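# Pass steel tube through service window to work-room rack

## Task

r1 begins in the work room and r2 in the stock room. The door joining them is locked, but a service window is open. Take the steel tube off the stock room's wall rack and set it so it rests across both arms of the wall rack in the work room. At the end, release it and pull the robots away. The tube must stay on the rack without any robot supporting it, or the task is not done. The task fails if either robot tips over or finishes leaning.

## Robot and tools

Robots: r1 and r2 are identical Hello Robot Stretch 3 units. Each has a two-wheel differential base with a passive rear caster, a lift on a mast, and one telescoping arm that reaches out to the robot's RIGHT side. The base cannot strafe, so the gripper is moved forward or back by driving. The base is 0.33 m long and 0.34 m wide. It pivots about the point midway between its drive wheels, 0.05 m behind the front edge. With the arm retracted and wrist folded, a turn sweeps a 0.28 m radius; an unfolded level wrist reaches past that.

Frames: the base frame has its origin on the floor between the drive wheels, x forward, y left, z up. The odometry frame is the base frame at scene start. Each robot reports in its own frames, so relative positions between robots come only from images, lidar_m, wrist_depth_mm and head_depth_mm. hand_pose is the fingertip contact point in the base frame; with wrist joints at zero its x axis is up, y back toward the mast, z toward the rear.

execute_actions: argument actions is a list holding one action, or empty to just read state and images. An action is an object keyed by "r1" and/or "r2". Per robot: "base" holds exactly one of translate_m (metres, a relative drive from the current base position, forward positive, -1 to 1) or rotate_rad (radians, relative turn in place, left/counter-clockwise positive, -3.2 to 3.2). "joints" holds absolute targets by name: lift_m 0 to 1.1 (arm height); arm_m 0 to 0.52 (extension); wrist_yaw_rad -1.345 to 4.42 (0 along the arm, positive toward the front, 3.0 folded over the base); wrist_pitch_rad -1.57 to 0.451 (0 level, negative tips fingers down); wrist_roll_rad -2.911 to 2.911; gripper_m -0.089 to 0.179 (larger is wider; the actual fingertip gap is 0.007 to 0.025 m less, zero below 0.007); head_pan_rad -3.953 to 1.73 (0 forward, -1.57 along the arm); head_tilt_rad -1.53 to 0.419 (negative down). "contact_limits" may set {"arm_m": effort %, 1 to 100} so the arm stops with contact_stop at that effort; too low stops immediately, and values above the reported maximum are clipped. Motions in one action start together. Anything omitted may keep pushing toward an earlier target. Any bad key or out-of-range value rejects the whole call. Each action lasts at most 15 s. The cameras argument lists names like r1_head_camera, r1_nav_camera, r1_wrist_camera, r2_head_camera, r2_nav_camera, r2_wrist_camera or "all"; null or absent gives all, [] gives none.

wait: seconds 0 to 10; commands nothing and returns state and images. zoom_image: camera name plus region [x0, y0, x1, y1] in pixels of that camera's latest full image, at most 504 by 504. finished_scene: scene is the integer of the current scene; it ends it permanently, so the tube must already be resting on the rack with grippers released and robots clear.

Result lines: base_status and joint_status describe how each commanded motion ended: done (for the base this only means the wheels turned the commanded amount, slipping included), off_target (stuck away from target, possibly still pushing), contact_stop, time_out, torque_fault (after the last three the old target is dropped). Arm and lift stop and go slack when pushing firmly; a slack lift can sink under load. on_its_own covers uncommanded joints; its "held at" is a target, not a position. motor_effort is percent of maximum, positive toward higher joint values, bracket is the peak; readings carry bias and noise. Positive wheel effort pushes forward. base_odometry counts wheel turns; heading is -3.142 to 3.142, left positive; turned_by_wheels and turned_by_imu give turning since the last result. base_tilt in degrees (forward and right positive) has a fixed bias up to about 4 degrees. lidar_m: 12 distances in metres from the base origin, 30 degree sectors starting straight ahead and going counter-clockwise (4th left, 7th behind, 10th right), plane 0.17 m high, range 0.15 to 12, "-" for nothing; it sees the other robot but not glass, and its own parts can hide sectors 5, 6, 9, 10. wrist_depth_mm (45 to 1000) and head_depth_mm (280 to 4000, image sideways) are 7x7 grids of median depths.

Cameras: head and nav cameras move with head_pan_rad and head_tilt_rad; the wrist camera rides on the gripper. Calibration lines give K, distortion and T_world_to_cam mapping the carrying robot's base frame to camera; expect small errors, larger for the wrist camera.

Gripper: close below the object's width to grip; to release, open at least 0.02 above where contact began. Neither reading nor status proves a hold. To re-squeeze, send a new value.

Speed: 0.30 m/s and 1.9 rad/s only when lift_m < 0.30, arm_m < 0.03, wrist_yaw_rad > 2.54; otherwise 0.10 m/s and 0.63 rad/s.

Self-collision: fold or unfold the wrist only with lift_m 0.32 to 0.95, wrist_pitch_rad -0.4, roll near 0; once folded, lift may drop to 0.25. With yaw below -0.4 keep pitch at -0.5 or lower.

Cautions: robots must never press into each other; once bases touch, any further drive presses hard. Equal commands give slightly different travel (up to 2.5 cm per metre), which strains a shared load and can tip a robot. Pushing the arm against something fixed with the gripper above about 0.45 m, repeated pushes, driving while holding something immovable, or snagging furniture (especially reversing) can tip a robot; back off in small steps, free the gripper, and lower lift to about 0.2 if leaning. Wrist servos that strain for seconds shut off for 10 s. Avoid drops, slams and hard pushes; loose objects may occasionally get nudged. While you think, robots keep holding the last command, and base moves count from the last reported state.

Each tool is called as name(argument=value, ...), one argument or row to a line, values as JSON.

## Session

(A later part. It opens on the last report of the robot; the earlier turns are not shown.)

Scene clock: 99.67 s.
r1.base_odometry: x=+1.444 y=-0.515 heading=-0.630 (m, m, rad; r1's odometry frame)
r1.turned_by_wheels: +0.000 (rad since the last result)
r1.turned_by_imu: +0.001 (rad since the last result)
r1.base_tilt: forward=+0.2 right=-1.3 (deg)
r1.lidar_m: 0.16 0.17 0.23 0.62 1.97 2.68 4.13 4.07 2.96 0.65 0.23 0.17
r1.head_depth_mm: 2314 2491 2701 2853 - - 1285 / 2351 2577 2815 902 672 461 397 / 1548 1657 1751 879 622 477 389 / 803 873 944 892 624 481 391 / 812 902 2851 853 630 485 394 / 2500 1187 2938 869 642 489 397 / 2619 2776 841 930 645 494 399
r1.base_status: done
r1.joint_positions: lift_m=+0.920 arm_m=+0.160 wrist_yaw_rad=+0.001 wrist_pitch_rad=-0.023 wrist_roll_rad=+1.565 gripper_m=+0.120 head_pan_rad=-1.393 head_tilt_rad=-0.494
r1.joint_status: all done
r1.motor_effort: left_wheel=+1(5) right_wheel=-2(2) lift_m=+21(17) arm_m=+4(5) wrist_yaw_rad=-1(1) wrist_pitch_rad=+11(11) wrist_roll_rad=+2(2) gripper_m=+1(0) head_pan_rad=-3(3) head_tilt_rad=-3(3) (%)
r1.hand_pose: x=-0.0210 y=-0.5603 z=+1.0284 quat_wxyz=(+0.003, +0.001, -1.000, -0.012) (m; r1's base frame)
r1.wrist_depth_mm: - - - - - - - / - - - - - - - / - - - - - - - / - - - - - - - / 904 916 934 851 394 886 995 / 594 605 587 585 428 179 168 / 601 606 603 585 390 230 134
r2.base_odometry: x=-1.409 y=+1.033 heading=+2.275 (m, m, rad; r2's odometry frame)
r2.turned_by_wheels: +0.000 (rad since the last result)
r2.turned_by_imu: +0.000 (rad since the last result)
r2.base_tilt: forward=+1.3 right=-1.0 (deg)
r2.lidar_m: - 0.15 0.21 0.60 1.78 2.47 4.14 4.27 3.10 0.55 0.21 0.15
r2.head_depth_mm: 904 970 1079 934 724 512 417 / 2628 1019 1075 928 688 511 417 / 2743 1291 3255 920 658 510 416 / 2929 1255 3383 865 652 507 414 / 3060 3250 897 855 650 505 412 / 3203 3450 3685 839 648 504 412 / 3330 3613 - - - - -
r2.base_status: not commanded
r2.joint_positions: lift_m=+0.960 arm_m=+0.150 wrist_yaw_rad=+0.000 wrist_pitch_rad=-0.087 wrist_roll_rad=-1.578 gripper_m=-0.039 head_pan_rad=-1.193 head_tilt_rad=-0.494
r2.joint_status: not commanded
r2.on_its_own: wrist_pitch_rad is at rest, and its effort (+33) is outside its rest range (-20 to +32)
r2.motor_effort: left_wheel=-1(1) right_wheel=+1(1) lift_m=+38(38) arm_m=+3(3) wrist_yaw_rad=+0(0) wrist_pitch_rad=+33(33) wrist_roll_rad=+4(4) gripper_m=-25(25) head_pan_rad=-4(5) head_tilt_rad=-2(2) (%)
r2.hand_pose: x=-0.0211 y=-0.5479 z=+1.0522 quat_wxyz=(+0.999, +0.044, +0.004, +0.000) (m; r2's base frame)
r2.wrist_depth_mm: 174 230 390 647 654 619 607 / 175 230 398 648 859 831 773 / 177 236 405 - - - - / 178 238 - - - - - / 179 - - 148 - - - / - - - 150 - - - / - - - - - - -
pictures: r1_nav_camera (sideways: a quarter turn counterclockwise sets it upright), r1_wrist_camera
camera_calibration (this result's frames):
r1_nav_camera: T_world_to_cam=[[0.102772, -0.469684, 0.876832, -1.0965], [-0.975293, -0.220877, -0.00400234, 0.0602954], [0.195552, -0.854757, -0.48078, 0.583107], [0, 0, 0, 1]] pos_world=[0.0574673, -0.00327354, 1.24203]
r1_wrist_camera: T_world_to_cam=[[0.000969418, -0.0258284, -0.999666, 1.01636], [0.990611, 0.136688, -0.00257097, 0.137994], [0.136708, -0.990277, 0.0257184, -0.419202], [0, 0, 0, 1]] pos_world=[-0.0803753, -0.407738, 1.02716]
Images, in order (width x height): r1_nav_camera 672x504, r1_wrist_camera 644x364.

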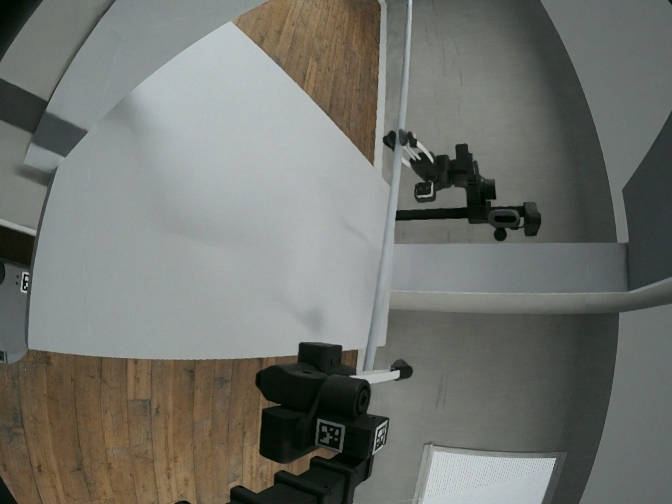

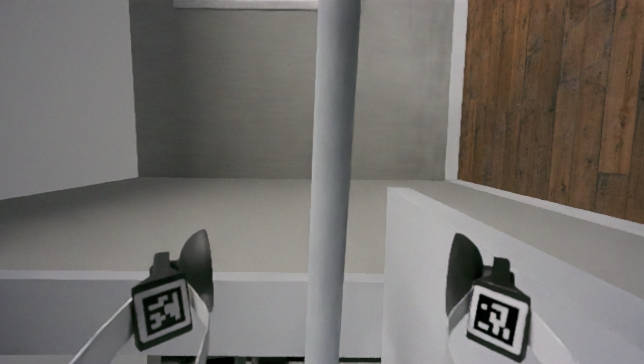

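execute_actions(
  actions=[
    {"r1":{"joints":{"arm_m":0.17,"gripper_m":-0.04}}},
  ],
  cameras=[],
)

execute_actions(
  actions=[
    {"r2":{"joints":{"gripper_m":0.05}}},
  ],
  cameras=[],
)

execute_actions(
  actions=[
    {"r2":{"base":{"translate_m":-0.24}},"r1":{"base":{"translate_m":-0.24}}},
  ],
  cameras=["r1_wrist_camera","r1_nav_camera","r2_wrist_camera"],
)

Scene clock: 102.03 s.
r1.base_odometry: x=+1.444 y=-0.515 heading=-0.630 (m, m, rad; r1's odometry frame)
r1.turned_by_wheels: +0.000 (rad since the last result)
r1.turned_by_imu: +0.001 (rad since the last result)
r1.base_tilt: forward=+0.3 right=-1.2 (deg)
r1.lidar_m: 0.16 0.17 0.23 0.62 1.97 2.68 4.12 4.07 2.97 0.65 0.23 0.17
r1.head_depth_mm: 2307 2490 2748 2840 - - 1303 / 2339 2549 2763 926 - 475 396 / 1530 1641 1763 878 622 477 388 / 807 869 939 895 627 482 391 / 814 903 2828 854 632 485 394 / 2474 1194 2909 867 641 489 396 / 2610 2774 838 879 646 494 399
r1.base_status: not commanded
r1.joint_positions: lift_m=+0.920 arm_m=+0.170 wrist_yaw_rad=+0.001 wrist_pitch_rad=-0.020 wrist_roll_rad=+1.576 gripper_m=-0.039 head_pan_rad=-1.393 head_tilt_rad=-0.494
r1.joint_status: all done
r1.motor_effort: left_wheel=+1(1) right_wheel=-3(2) lift_m=+21(21) arm_m=+3(3) wrist_yaw_rad=-1(1) wrist_pitch_rad=+10(11) wrist_roll_rad=-3(3) gripper_m=-20(95) head_pan_rad=-3(3) head_tilt_rad=-3(3) (%)
r1.hand_pose: x=-0.0210 y=-0.5704 z=+1.0292 quat_wxyz=(-0.002, +0.001, -1.000, -0.010) (m; r1's base frame)
r1.wrist_depth_mm: - - - - - - - / - - - - - - - / - - - - - - - / - - - - - - - / 954 982 985 141 407 298 944 / 584 599 588 139 352 201 164 / 588 596 588 367 409 200 134
r2.base_odometry: x=-1.409 y=+1.033 heading=+2.275 (m, m, rad; r2's odometry frame)
r2.turned_by_wheels: +0.000 (rad since the last result)
r2.turned_by_imu: +0.000 (rad since the last result)
r2.base_tilt: forward=+1.4 right=-0.9 (deg)
r2.lidar_m: - 0.15 0.21 0.60 1.78 2.47 4.14 4.28 3.11 0.55 0.21 0.15
r2.head_depth_mm: 902 970 1081 934 723 513 418 / 2634 1017 1078 928 688 511 417 / 2747 1294 3185 923 656 509 415 / 2945 1251 3381 863 653 506 415 / 3042 3248 891 859 651 505 413 / 3169 3473 3706 2746 647 504 411 / 3326 3593 - - - - -
r2.base_status: not commanded
r2.joint_positions: lift_m=+0.960 arm_m=+0.150 wrist_yaw_rad=+0.000 wrist_pitch_rad=-0.087 wrist_roll_rad=-1.578 gripper_m=-0.039 head_pan_rad=-1.193 head_tilt_rad=-0.494
r2.joint_status: not commanded
r2.on_its_own: wrist_pitch_rad is at rest, and its effort (+33) is outside its rest range (-20 to +32)
r2.motor_effort: left_wheel=-1(2) right_wheel=+1(1) lift_m=+38(38) arm_m=+3(4) wrist_yaw_rad=-1(0) wrist_pitch_rad=+33(33) wrist_roll_rad=+4(3) gripper_m=-25(25) head_pan_rad=-4(5) head_tilt_rad=-2(2) (%)
r2.hand_pose: x=-0.0211 y=-0.5479 z=+1.0522 quat_wxyz=(+0.999, +0.044, +0.004, +0.000) (m; r2's base frame)
r2.wrist_depth_mm: 174 229 394 635 634 622 603 / 175 232 397 656 861 809 783 / 176 234 402 - - - - / 177 238 - - - - - / 179 - - 149 - - - / - - - 150 - - - / - - - - - - -
pictures: none
No camera images: the call's "cameras" was empty. Leave "cameras" out to get every camera's image.

Scene clock: 103.43 s.
r1.base_odometry: x=+1.444 y=-0.515 heading=-0.630 (m, m, rad; r1's odometry frame)
r1.turned_by_wheels: +0.000 (rad since the last result)
r1.turned_by_imu: +0.000 (rad since the last result)
r1.base_tilt: forward=+0.3 right=-1.2 (deg)
r1.lidar_m: 0.16 0.17 0.23 0.62 1.97 2.68 4.11 4.04 2.96 0.65 0.23 0.17
r1.head_depth_mm: 2330 2493 2721 2865 - - 1288 / 2369 2570 2766 931 - 476 396 / 1524 1644 1761 884 623 478 389 / 805 871 939 894 625 481 391 / 812 903 2866 909 631 486 394 / 2531 1194 2975 870 640 489 397 / 2605 2748 837 877 646 494 399
r1.base_status: not commanded
r1.joint_positions: lift_m=+0.920 arm_m=+0.170 wrist_yaw_rad=+0.001 wrist_pitch_rad=-0.025 wrist_roll_rad=+1.574 gripper_m=-0.036 head_pan_rad=-1.393 head_tilt_rad=-0.494
r1.joint_status: not commanded
r1.motor_effort: left_wheel=+2(1) right_wheel=-2(2) lift_m=+21(21) arm_m=+4(3) wrist_yaw_rad=-1(1) wrist_pitch_rad=+12(12) wrist_roll_rad=-2(3) gripper_m=-20(20) head_pan_rad=-2(2) head_tilt_rad=-3(3) (%)
r1.hand_pose: x=-0.0210 y=-0.5703 z=+1.0279 quat_wxyz=(-0.001, +0.001, -1.000, -0.013) (m; r1's base frame)
r1.wrist_depth_mm: - - - 122 - - - / - - - 125 - - - / - - - 131 - - - / - - - - - - - / 937 959 937 139 391 297 939 / 588 570 584 139 312 197 164 / 588 588 580 585 395 198 135
r2.base_odometry: x=-1.409 y=+1.033 heading=+2.275 (m, m, rad; r2's odometry frame)
r2.turned_by_wheels: +0.000 (rad since the last result)
r2.turned_by_imu: +0.000 (rad since the last result)
r2.base_tilt: forward=+1.4 right=-0.9 (deg)
r2.lidar_m: - 0.15 0.21 0.60 1.78 2.47 4.14 4.28 3.12 0.54 0.21 0.15
r2.head_depth_mm: 907 973 1082 936 694 513 417 / 2654 1017 1080 923 688 511 417 / 2707 1290 3220 921 655 510 416 / 2933 1257 3361 867 654 507 414 / 3056 3244 888 858 650 505 413 / 3182 3465 3677 2616 648 504 411 / 3355 3575 - - - - -
r2.base_status: not commanded
r2.joint_positions: lift_m=+0.960 arm_m=+0.150 wrist_yaw_rad=+0.002 wrist_pitch_rad=-0.083 wrist_roll_rad=-1.571 gripper_m=+0.050 head_pan_rad=-1.193 head_tilt_rad=-0.494
r2.joint_status: all done
r2.motor_effort: left_wheel=-1(1) right_wheel=+1(1) lift_m=+38(38) arm_m=+3(3) wrist_yaw_rad=-1(1) wrist_pitch_rad=+31(33) wrist_roll_rad=+0(4) gripper_m=-9(80) head_pan_rad=-4(4) head_tilt_rad=-3(3) (%)
r2.hand_pose: x=-0.0207 y=-0.5481 z=+1.0532 quat_wxyz=(+0.999, +0.042, +0.001, +0.001) (m; r2's base frame)
r2.wrist_depth_mm: 176 235 306 648 634 624 612 / 177 235 306 902 848 827 787 / 178 237 315 - - - - / 179 242 319 - - - - / 181 - 152 - - - - / - - 155 - - - - / - - - - - - -
pictures: none
No camera images: the call's "cameras" was empty. Leave "cameras" out to get every camera's image.

Scene clock: 106.90 s.
r1.base_odometry: x=+1.250 y=-0.374 heading=-0.630 (m, m, rad; r1's odometry frame)
r1.turned_by_wheels: +0.000 (rad since the last result)
r1.turned_by_imu: +0.001 (rad since the last result)
r1.base_tilt: forward=+0.3 right=-1.3 (deg)
r1.lidar_m: 0.40 0.41 0.57 1.46 1.96 2.68 3.88 4.02 2.97 1.59 0.57 0.42
r1.head_depth_mm: 2343 2508 2730 2887 - - 1290 / 2347 2539 2771 2910 - 1528 1300 / 2434 2581 2808 2940 2097 1608 1307 / 1851 1910 1977 1983 1936 1628 1310 / 1196 1222 1245 907 1212 1337 1249 / 886 934 997 921 623 542 975 / 839 922 3103 942 637 494 426
r1.base_status: done
r1.joint_positions: lift_m=+0.920 arm_m=+0.170 wrist_yaw_rad=+0.006 wrist_pitch_rad=-0.057 wrist_roll_rad=+1.544 gripper_m=-0.033 head_pan_rad=-1.393 head_tilt_rad=-0.494
r1.joint_status: not commanded
r1.on_its_own: gripper_m is held at -0.034, not at your -0.040, by its stall guard, which is not easing now
r1.motor_effort: left_wheel=+2(11) right_wheel=-3(23) lift_m=+21(21) arm_m=+2(3) wrist_yaw_rad=-4(21) wrist_pitch_rad=+29(40) wrist_roll_rad=+11(13) gripper_m=-21(23) head_pan_rad=-2(2) head_tilt_rad=-4(3) (%)
r1.hand_pose: x=-0.0197 y=-0.5692 z=+1.0197 quat_wxyz=(+0.014, +0.004, -0.999, -0.029) (m; r1's base frame)
r1.wrist_depth_mm: - - - - - - - / - - - - - - - / - - - - - - - / - - - - - - - / - - - 138 - - - / - - - 138 - - - / 820 807 793 771 765 876 890
r2.base_odometry: x=-1.253 y=+0.850 heading=+2.275 (m, m, rad; r2's odometry frame)
r2.turned_by_wheels: +0.000 (rad since the last result)
r2.turned_by_imu: -0.002 (rad since the last result)
r2.base_tilt: forward=+1.3 right=-1.0 (deg)
r2.lidar_m: 0.39 0.40 0.55 1.56 1.79 2.47 3.90 4.06 3.12 1.45 0.54 0.40
r2.head_depth_mm: 1887 2347 2875 3016 2470 1738 1417 / 1314 1507 1772 2062 2070 1736 1411 / 994 1087 1216 923 1574 1667 1405 / 1031 1094 1180 918 681 1291 1338 / 3074 3274 3494 906 649 537 1066 / 3140 3378 3598 901 646 504 445 / 3277 1423 3959 850 643 501 409
r2.base_status: done
r2.joint_positions: lift_m=+0.960 arm_m=+0.150 wrist_yaw_rad=+0.002 wrist_pitch_rad=-0.022 wrist_roll_rad=-1.569 gripper_m=+0.050 head_pan_rad=-1.193 head_tilt_rad=-0.494
r2.joint_status: not commanded
r2.motor_effort: left_wheel=-1(6) right_wheel=+1(10) lift_m=+33(38) arm_m=+4(3) wrist_yaw_rad=-1(13) wrist_pitch_rad=+9(31) wrist_roll_rad=+0(2) gripper_m=-1(9) head_pan_rad=-4(4) head_tilt_rad=-2(2) (%)
r2.hand_pose: x=-0.0208 y=-0.5504 z=+1.0688 quat_wxyz=(+1.000, +0.012, +0.000, +0.001) (m; r2's base frame)
r2.wrist_depth_mm: - - - - - - - / - - - - - - - / - - - - - - - / - - - - - - - / - - - - - - - / - - - - - - - / - - - - - - -
pictures: r1_nav_camera (sideways: a quarter turn counterclockwise sets it upright), r1_wrist_camera, r2_wrist_camera
camera_calibration (this result's frames):
r1_nav_camera: T_world_to_cam=[[0.10279, -0.470173, 0.876568, -1.09615], [-0.975326, -0.220734, -0.00402699, 0.0603277], [0.195382, -0.854526, -0.481261, 0.583734], [0, 0, 0, 1]] pos_world=[0.057461, -0.0032486, 1.24202]
r1_wrist_camera: T_world_to_cam=[[-0.0207723, 0.00793381, -0.999753, 1.0264], [0.989524, 0.143059, -0.0194245, 0.158682], [0.14287, -0.989682, -0.0108224, -0.390256], [0, 0, 0, 1]] pos_world=[-0.0799427, -0.417074, 1.02501]
r2_wrist_camera: T_world_to_cam=[[0.0249711, -0.0366119, 0.999018, -1.08787], [-0.974918, 0.220188, 0.0324382, 0.0904798], [-0.22116, -0.97477, -0.0301953, -0.338935], [0, 0, 0, 1]] pos_world=[0.0404171, -0.390135, 1.07363]
Images, in order (width x height): r1_nav_camera 672x504, r1_wrist_camera 644x364, r2_wrist_camera 644x364.

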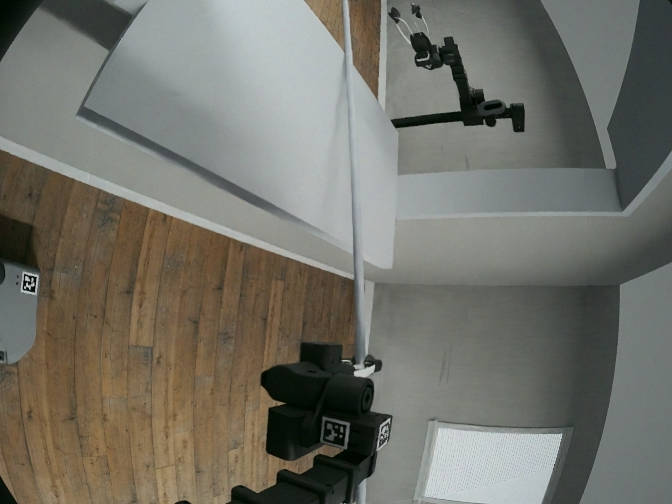

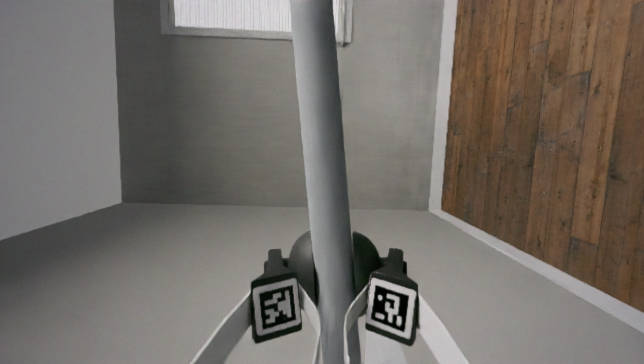

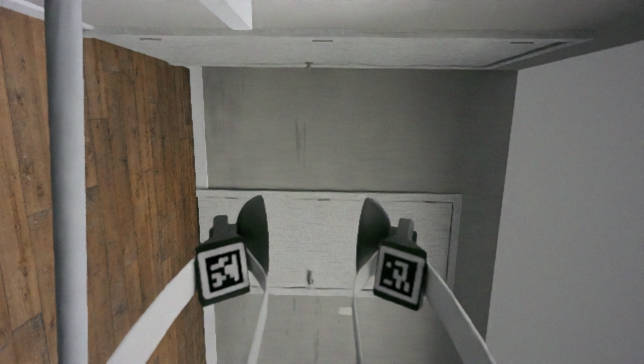

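execute_actions(
  actions=[
    {"r2":{"base":{"translate_m":0.06},"joints":{"arm_m":0.05,"gripper_m":0.13}},"r1":{"base":{"translate_m":-0.3},"joints":{"lift_m":0.835,"head_pan_rad":-0.9}}},
  ],
  cameras=[],
)

execute_actions(
  actions=[
    {"r2":{"joints":{"lift_m":0.84,"wrist_roll_rad":1.57}}},
  ],
  cameras=["r2_nav_camera","r1_nav_camera","r2_wrist_camera"],
)

Scene clock: 111.10 s.
r1.base_odometry: x=+1.008 y=-0.197 heading=-0.630 (m, m, rad; r1's odometry frame)
r1.turned_by_wheels: +0.000 (rad since the last result)
r1.turned_by_imu: +0.002 (rad since the last result)
r1.base_tilt: forward=+0.3 right=-1.3 (deg)
r1.lidar_m: 0.70 0.72 0.99 1.90 1.96 2.67 3.59 3.74 2.97 2.78 1.00 0.73
r1.head_depth_mm: 1466 1644 1867 2134 1952 1561 1286 / 1216 1352 1495 1655 1824 1585 1300 / 1055 1139 1237 1077 1493 1558 1305 / 1000 1096 1191 954 1246 1375 1314 / 3237 1591 3850 905 1076 1158 1224 / 3633 3934 - 921 734 1000 1077 / - - - 935 652 880 943
r1.base_status: done
r1.joint_positions: lift_m=+0.835 arm_m=+0.170 wrist_yaw_rad=+0.007 wrist_pitch_rad=-0.061 wrist_roll_rad=+1.574 gripper_m=-0.033 head_pan_rad=-0.907 head_tilt_rad=-0.494
r1.joint_status: all done
r1.on_its_own: gripper_m is held at -0.034, not at your -0.040, by its stall guard, which is not easing now
r1.motor_effort: left_wheel=+3(2) right_wheel=-4(8) lift_m=+19(20) arm_m=+2(2) wrist_yaw_rad=-5(6) wrist_pitch_rad=+31(31) wrist_roll_rad=-2(11) gripper_m=-21(21) head_pan_rad=+3(28) head_tilt_rad=-3(2) (%)
r1.hand_pose: x=-0.0196 y=-0.5691 z=+0.9338 quat_wxyz=(-0.001, +0.003, -1.000, -0.031) (m; r1's base frame)
r1.wrist_depth_mm: - - - - - - - / - - - - - - - / - - - - - - - / - - - - - - - / - - - 138 - - - / - - - 139 - - - / - - - - - - -
r2.base_odometry: x=-1.292 y=+0.895 heading=+2.275 (m, m, rad; r2's odometry frame)
r2.turned_by_wheels: +0.000 (rad since the last result)
r2.turned_by_imu: +0.000 (rad since the last result)
r2.base_tilt: forward=+1.3 right=-0.9 (deg)
r2.lidar_m: 0.33 0.34 0.47 1.32 1.79 2.46 3.96 4.13 3.11 1.22 0.46 0.34
r2.head_depth_mm: 1569 1945 2559 2867 2169 1838 1414 / 1096 1261 1472 982 2004 - 1412 / 981 1047 1127 919 674 1508 1406 / 2904 3158 3309 917 652 523 1236 / 3051 3288 3542 907 651 505 423 / 3184 3510 3785 900 646 503 411 / 3324 3667 3859 897 643 501 410
r2.base_status: done
r2.joint_positions: lift_m=+0.960 arm_m=+0.050 wrist_yaw_rad=+0.001 wrist_pitch_rad=-0.022 wrist_roll_rad=-1.570 gripper_m=+0.130 head_pan_rad=-1.193 head_tilt_rad=-0.494
r2.joint_status: all done
r2.motor_effort: left_wheel=-1(3) right_wheel=+1(4) lift_m=+33(33) arm_m=-3(1) wrist_yaw_rad=-1(1) wrist_pitch_rad=+8(8) wrist_roll_rad=+0(0) gripper_m=+1(83) head_pan_rad=-4(4) head_tilt_rad=-3(2) (%)
r2.hand_pose: x=-0.0209 y=-0.4509 z=+1.0690 quat_wxyz=(+1.000, +0.011, +0.000, +0.001) (m; r2's base frame)
r2.wrist_depth_mm: - - 530 - - - 958 / - - - - - - - / - - - - - - - / - - - - - - - / - - - - - - - / - - - - - - - / - - - - - - -
pictures: none
No camera images: the call's "cameras" was empty. Leave "cameras" out to get every camera's image.

Scene clock: 113.33 s.
r1.base_odometry: x=+1.008 y=-0.197 heading=-0.630 (m, m, rad; r1's odometry frame)
r1.turned_by_wheels: +0.000 (rad since the last result)
r1.turned_by_imu: +0.001 (rad since the last result)
r1.base_tilt: forward=+0.3 right=-1.2 (deg)
r1.lidar_m: 0.70 0.72 0.98 1.89 1.96 2.67 3.59 3.74 2.97 2.78 1.00 0.73
r1.head_depth_mm: 1464 1649 1854 2128 1984 1594 1297 / 1226 1346 1488 1661 1821 1592 1288 / 1049 1136 1231 1082 1491 1555 1310 / 1005 1095 1196 951 1240 1375 1317 / 3284 1643 1695 909 1069 1154 1226 / 3640 - 1547 923 735 1000 1082 / - - - 935 648 885 938
r1.base_status: not commanded
r1.joint_positions: lift_m=+0.835 arm_m=+0.170 wrist_yaw_rad=+0.007 wrist_pitch_rad=-0.061 wrist_roll_rad=+1.574 gripper_m=-0.033 head_pan_rad=-0.907 head_tilt_rad=-0.494
r1.joint_status: not commanded
r1.on_its_own: gripper_m is held at -0.034, not at your -0.040, by its stall guard, which is not easing now
r1.motor_effort: left_wheel=+3(2) right_wheel=-4(3) lift_m=+19(19) arm_m=+2(2) wrist_yaw_rad=-5(4) wrist_pitch_rad=+31(31) wrist_roll_rad=-2(2) gripper_m=-21(21) head_pan_rad=+3(3) head_tilt_rad=-2(2) (%)
r1.hand_pose: x=-0.0196 y=-0.5691 z=+0.9338 quat_wxyz=(-0.001, +0.003, -1.000, -0.031) (m; r1's base frame)
r1.wrist_depth_mm: - - - - - - - / - - - - - - - / - - - - - - - / - - - - - - - / - - - 137 - - - / - - - 139 - - - / - - - - - - -
r2.base_odometry: x=-1.292 y=+0.895 heading=+2.275 (m, m, rad; r2's odometry frame)
r2.turned_by_wheels: +0.000 (rad since the last result)
r2.turned_by_imu: +0.000 (rad since the last result)
r2.base_tilt: forward=+1.4 right=-0.9 (deg)
r2.lidar_m: 0.33 0.34 0.47 1.32 1.78 2.47 3.97 4.17 3.12 1.22 0.46 0.34
r2.head_depth_mm: 1579 1944 2559 2860 2163 1741 1453 / 1101 1263 1487 984 1997 1730 1414 / 976 1046 1134 921 675 1569 1403 / 2944 3129 3265 915 652 524 1234 / 3083 3297 3523 910 649 506 423 / 3186 3478 3761 900 646 503 412 / 3366 3642 3876 895 642 501 410
r2.base_status: not commanded
r2.joint_positions: lift_m=+0.840 arm_m=+0.050 wrist_yaw_rad=+0.001 wrist_pitch_rad=-0.021 wrist_roll_rad=+1.569 gripper_m=+0.130 head_pan_rad=-1.193 head_tilt_rad=-0.494
r2.joint_status: all done
r2.motor_effort: left_wheel=-1(1) right_wheel=+1(1) lift_m=+25(27) arm_m=-2(2) wrist_yaw_rad=+0(1) wrist_pitch_rad=+8(8) wrist_roll_rad=+0(2) gripper_m=+0(1) head_pan_rad=-4(4) head_tilt_rad=-3(2) (%)
r2.hand_pose: x=-0.0211 y=-0.4509 z=+0.9492 quat_wxyz=(+0.001, +0.001, -1.000, -0.011) (m; r2's base frame)
r2.wrist_depth_mm: - - - - - - - / - - - - - - - / - - - - - - - / - - - - - - - / - - - 937 - - - / 854 - 849 855 753 - 777 / - - - - 569 606 605
pictures: r1_nav_camera (sideways: a quarter turn counterclockwise sets it upright), r2_nav_camera (sideways: a quarter turn counterclockwise sets it upright), r2_wrist_camera
camera_calibration (this result's frames):
r1_nav_camera: T_world_to_cam=[[0.310493, -0.367725, 0.876568, -1.09742], [-0.759302, -0.650725, -0.00402699, 0.05901], [0.571886, -0.66433, -0.48126, 0.581437], [0, 0, 0, 1]] pos_world=[0.0530317, 0.0211168, 1.24202]
r2_nav_camera: T_world_to_cam=[[0.247953, -0.473771, 0.845021, -1.06264], [-0.928783, -0.364278, 0.0682941, -0.0274344], [0.275466, -0.801775, -0.530354, 0.642903], [0, 0, 0, 1]] pos_world=[0.0609067, 0.00201916, 1.2408]
r2_wrist_camera: T_world_to_cam=[[-0.0276886, 0.00811152, -0.999584, 0.951376], [0.974248, 0.224072, -0.0251684, 0.169657], [0.223775, -0.974539, -0.0141069, -0.251375], [0, 0, 0, 1]] pos_world=[-0.0826945, -0.290707, 0.951704]
Images, in order (width x height): r1_nav_camera 672x504, r2_nav_camera 672x504, r2_wrist_camera 644x364.

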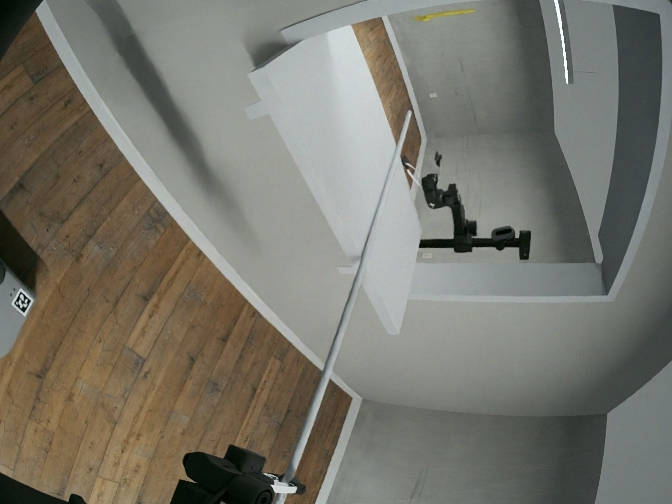

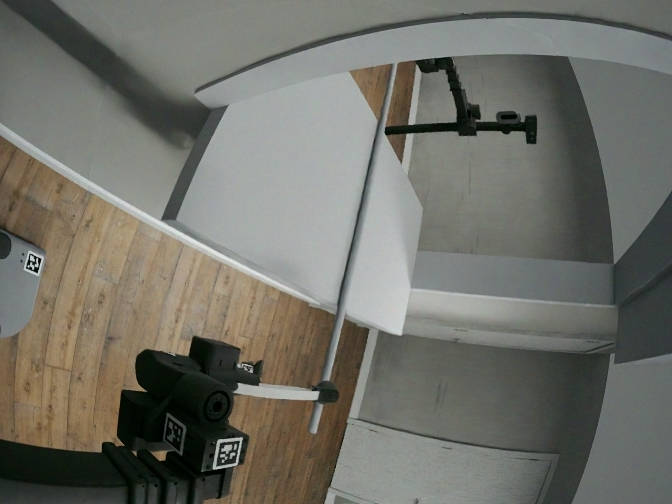

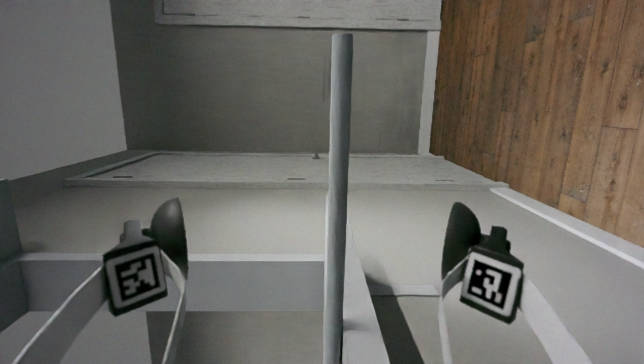

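execute_actions(
  actions=[
    {"r2":{"joints":{"lift_m":0.825,"arm_m":0.19}},"r1":{"joints":{"lift_m":0.82}}},
  ],
  cameras=["r2_wrist_camera"],
)

execute_actions(
  actions=[
    {"r2":{"joints":{"gripper_m":-0.035}}},
  ],
  cameras=["r2_wrist_camera"],
)

Scene clock: 115.80 s.
r1.base_odometry: x=+1.008 y=-0.197 heading=-0.630 (m, m, rad; r1's odometry frame)
r1.turned_by_wheels: +0.000 (rad since the last result)
r1.turned_by_imu: +0.001 (rad since the last result)
r1.base_tilt: forward=+0.3 right=-1.2 (deg)
r1.lidar_m: 0.70 0.72 0.98 1.89 1.97 2.69 3.58 3.72 2.96 2.79 1.00 0.73
r1.head_depth_mm: 1469 1636 1863 2141 1948 1580 1284 / 1233 1356 1495 1650 1848 1606 1305 / 1061 1138 1228 1085 1493 1553 1318 / 1004 1095 1206 952 1248 1372 1317 / 3263 3372 1663 907 1066 1155 1224 / 3638 - - 924 735 999 1083 / - - - 935 649 878 940
r1.base_status: not commanded
r1.joint_positions: lift_m=+0.820 arm_m=+0.170 wrist_yaw_rad=+0.007 wrist_pitch_rad=-0.034 wrist_roll_rad=+1.576 gripper_m=-0.033 head_pan_rad=-0.907 head_tilt_rad=-0.494
r1.joint_status: all done
r1.on_its_own: gripper_m is held at -0.034, not at your -0.040, by its stall guard, which is not easing now
r1.motor_effort: left_wheel=+2(2) right_wheel=-3(3) lift_m=+18(19) arm_m=+2(2) wrist_yaw_rad=-4(4) wrist_pitch_rad=+17(31) wrist_roll_rad=-2(2) gripper_m=-19(21) head_pan_rad=+2(3) head_tilt_rad=-4(3) (%)
r1.hand_pose: x=-0.0196 y=-0.5701 z=+0.9258 quat_wxyz=(-0.002, +0.003, -1.000, -0.017) (m; r1's base frame)
r1.wrist_depth_mm: - - - - - - - / - - - - - - - / - - - - - - - / - - - - - - - / - - - 140 - - - / - - - 138 - - - / - - - 147 - - -
r2.base_odometry: x=-1.292 y=+0.895 heading=+2.275 (m, m, rad; r2's odometry frame)
r2.turned_by_wheels: +0.000 (rad since the last result)
r2.turned_by_imu: +0.000 (rad since the last result)
r2.base_tilt: forward=+1.3 right=-0.9 (deg)
r2.lidar_m: 0.33 0.34 0.47 1.32 1.79 2.47 3.96 4.11 3.10 1.22 0.46 0.34
r2.head_depth_mm: 1571 1934 2560 2845 2165 1867 1414 / 1099 1265 1482 986 2003 1740 1415 / 972 1047 1135 919 679 1580 1409 / 2930 3119 3238 914 654 523 1235 / 3072 3302 3530 907 650 504 423 / 3176 3496 3770 899 645 502 411 / 3347 3644 3909 895 642 501 410
r2.base_status: not commanded
r2.joint_positions: lift_m=+0.825 arm_m=+0.190 wrist_yaw_rad=+0.001 wrist_pitch_rad=-0.021 wrist_roll_rad=+1.570 gripper_m=+0.130 head_pan_rad=-1.193 head_tilt_rad=-0.494
r2.joint_status: all done
r2.motor_effort: left_wheel=-1(1) right_wheel=+1(1) lift_m=+25(24) arm_m=+4(3) wrist_yaw_rad=+0(1) wrist_pitch_rad=+8(8) wrist_roll_rad=+0(0) gripper_m=+0(0) head_pan_rad=-4(5) head_tilt_rad=-3(2) (%)
r2.hand_pose: x=-0.0211 y=-0.5904 z=+0.9342 quat_wxyz=(+0.001, +0.000, -1.000, -0.011) (m; r2's base frame)
r2.wrist_depth_mm: - - - - - - - / - - - - - - - / - - - - - - - / - - - - - - - / - - - 891 - - - / 770 - 747 423 773 - 791 / 730 728 740 316 589 596 599
pictures: r2_wrist_camera
camera_calibration (this result's frames):
r2_wrist_camera: T_world_to_cam=[[-0.0272952, 0.00797953, -0.999596, 0.937488], [0.974297, 0.223897, -0.0248171, 0.200163], [0.223608, -0.97458, -0.0138857, -0.387816], [0, 0, 0, 1]] pos_world=[-0.0827101, -0.430254, 0.936691]
Images, in order (width x height): r2_wrist_camera 644x364.

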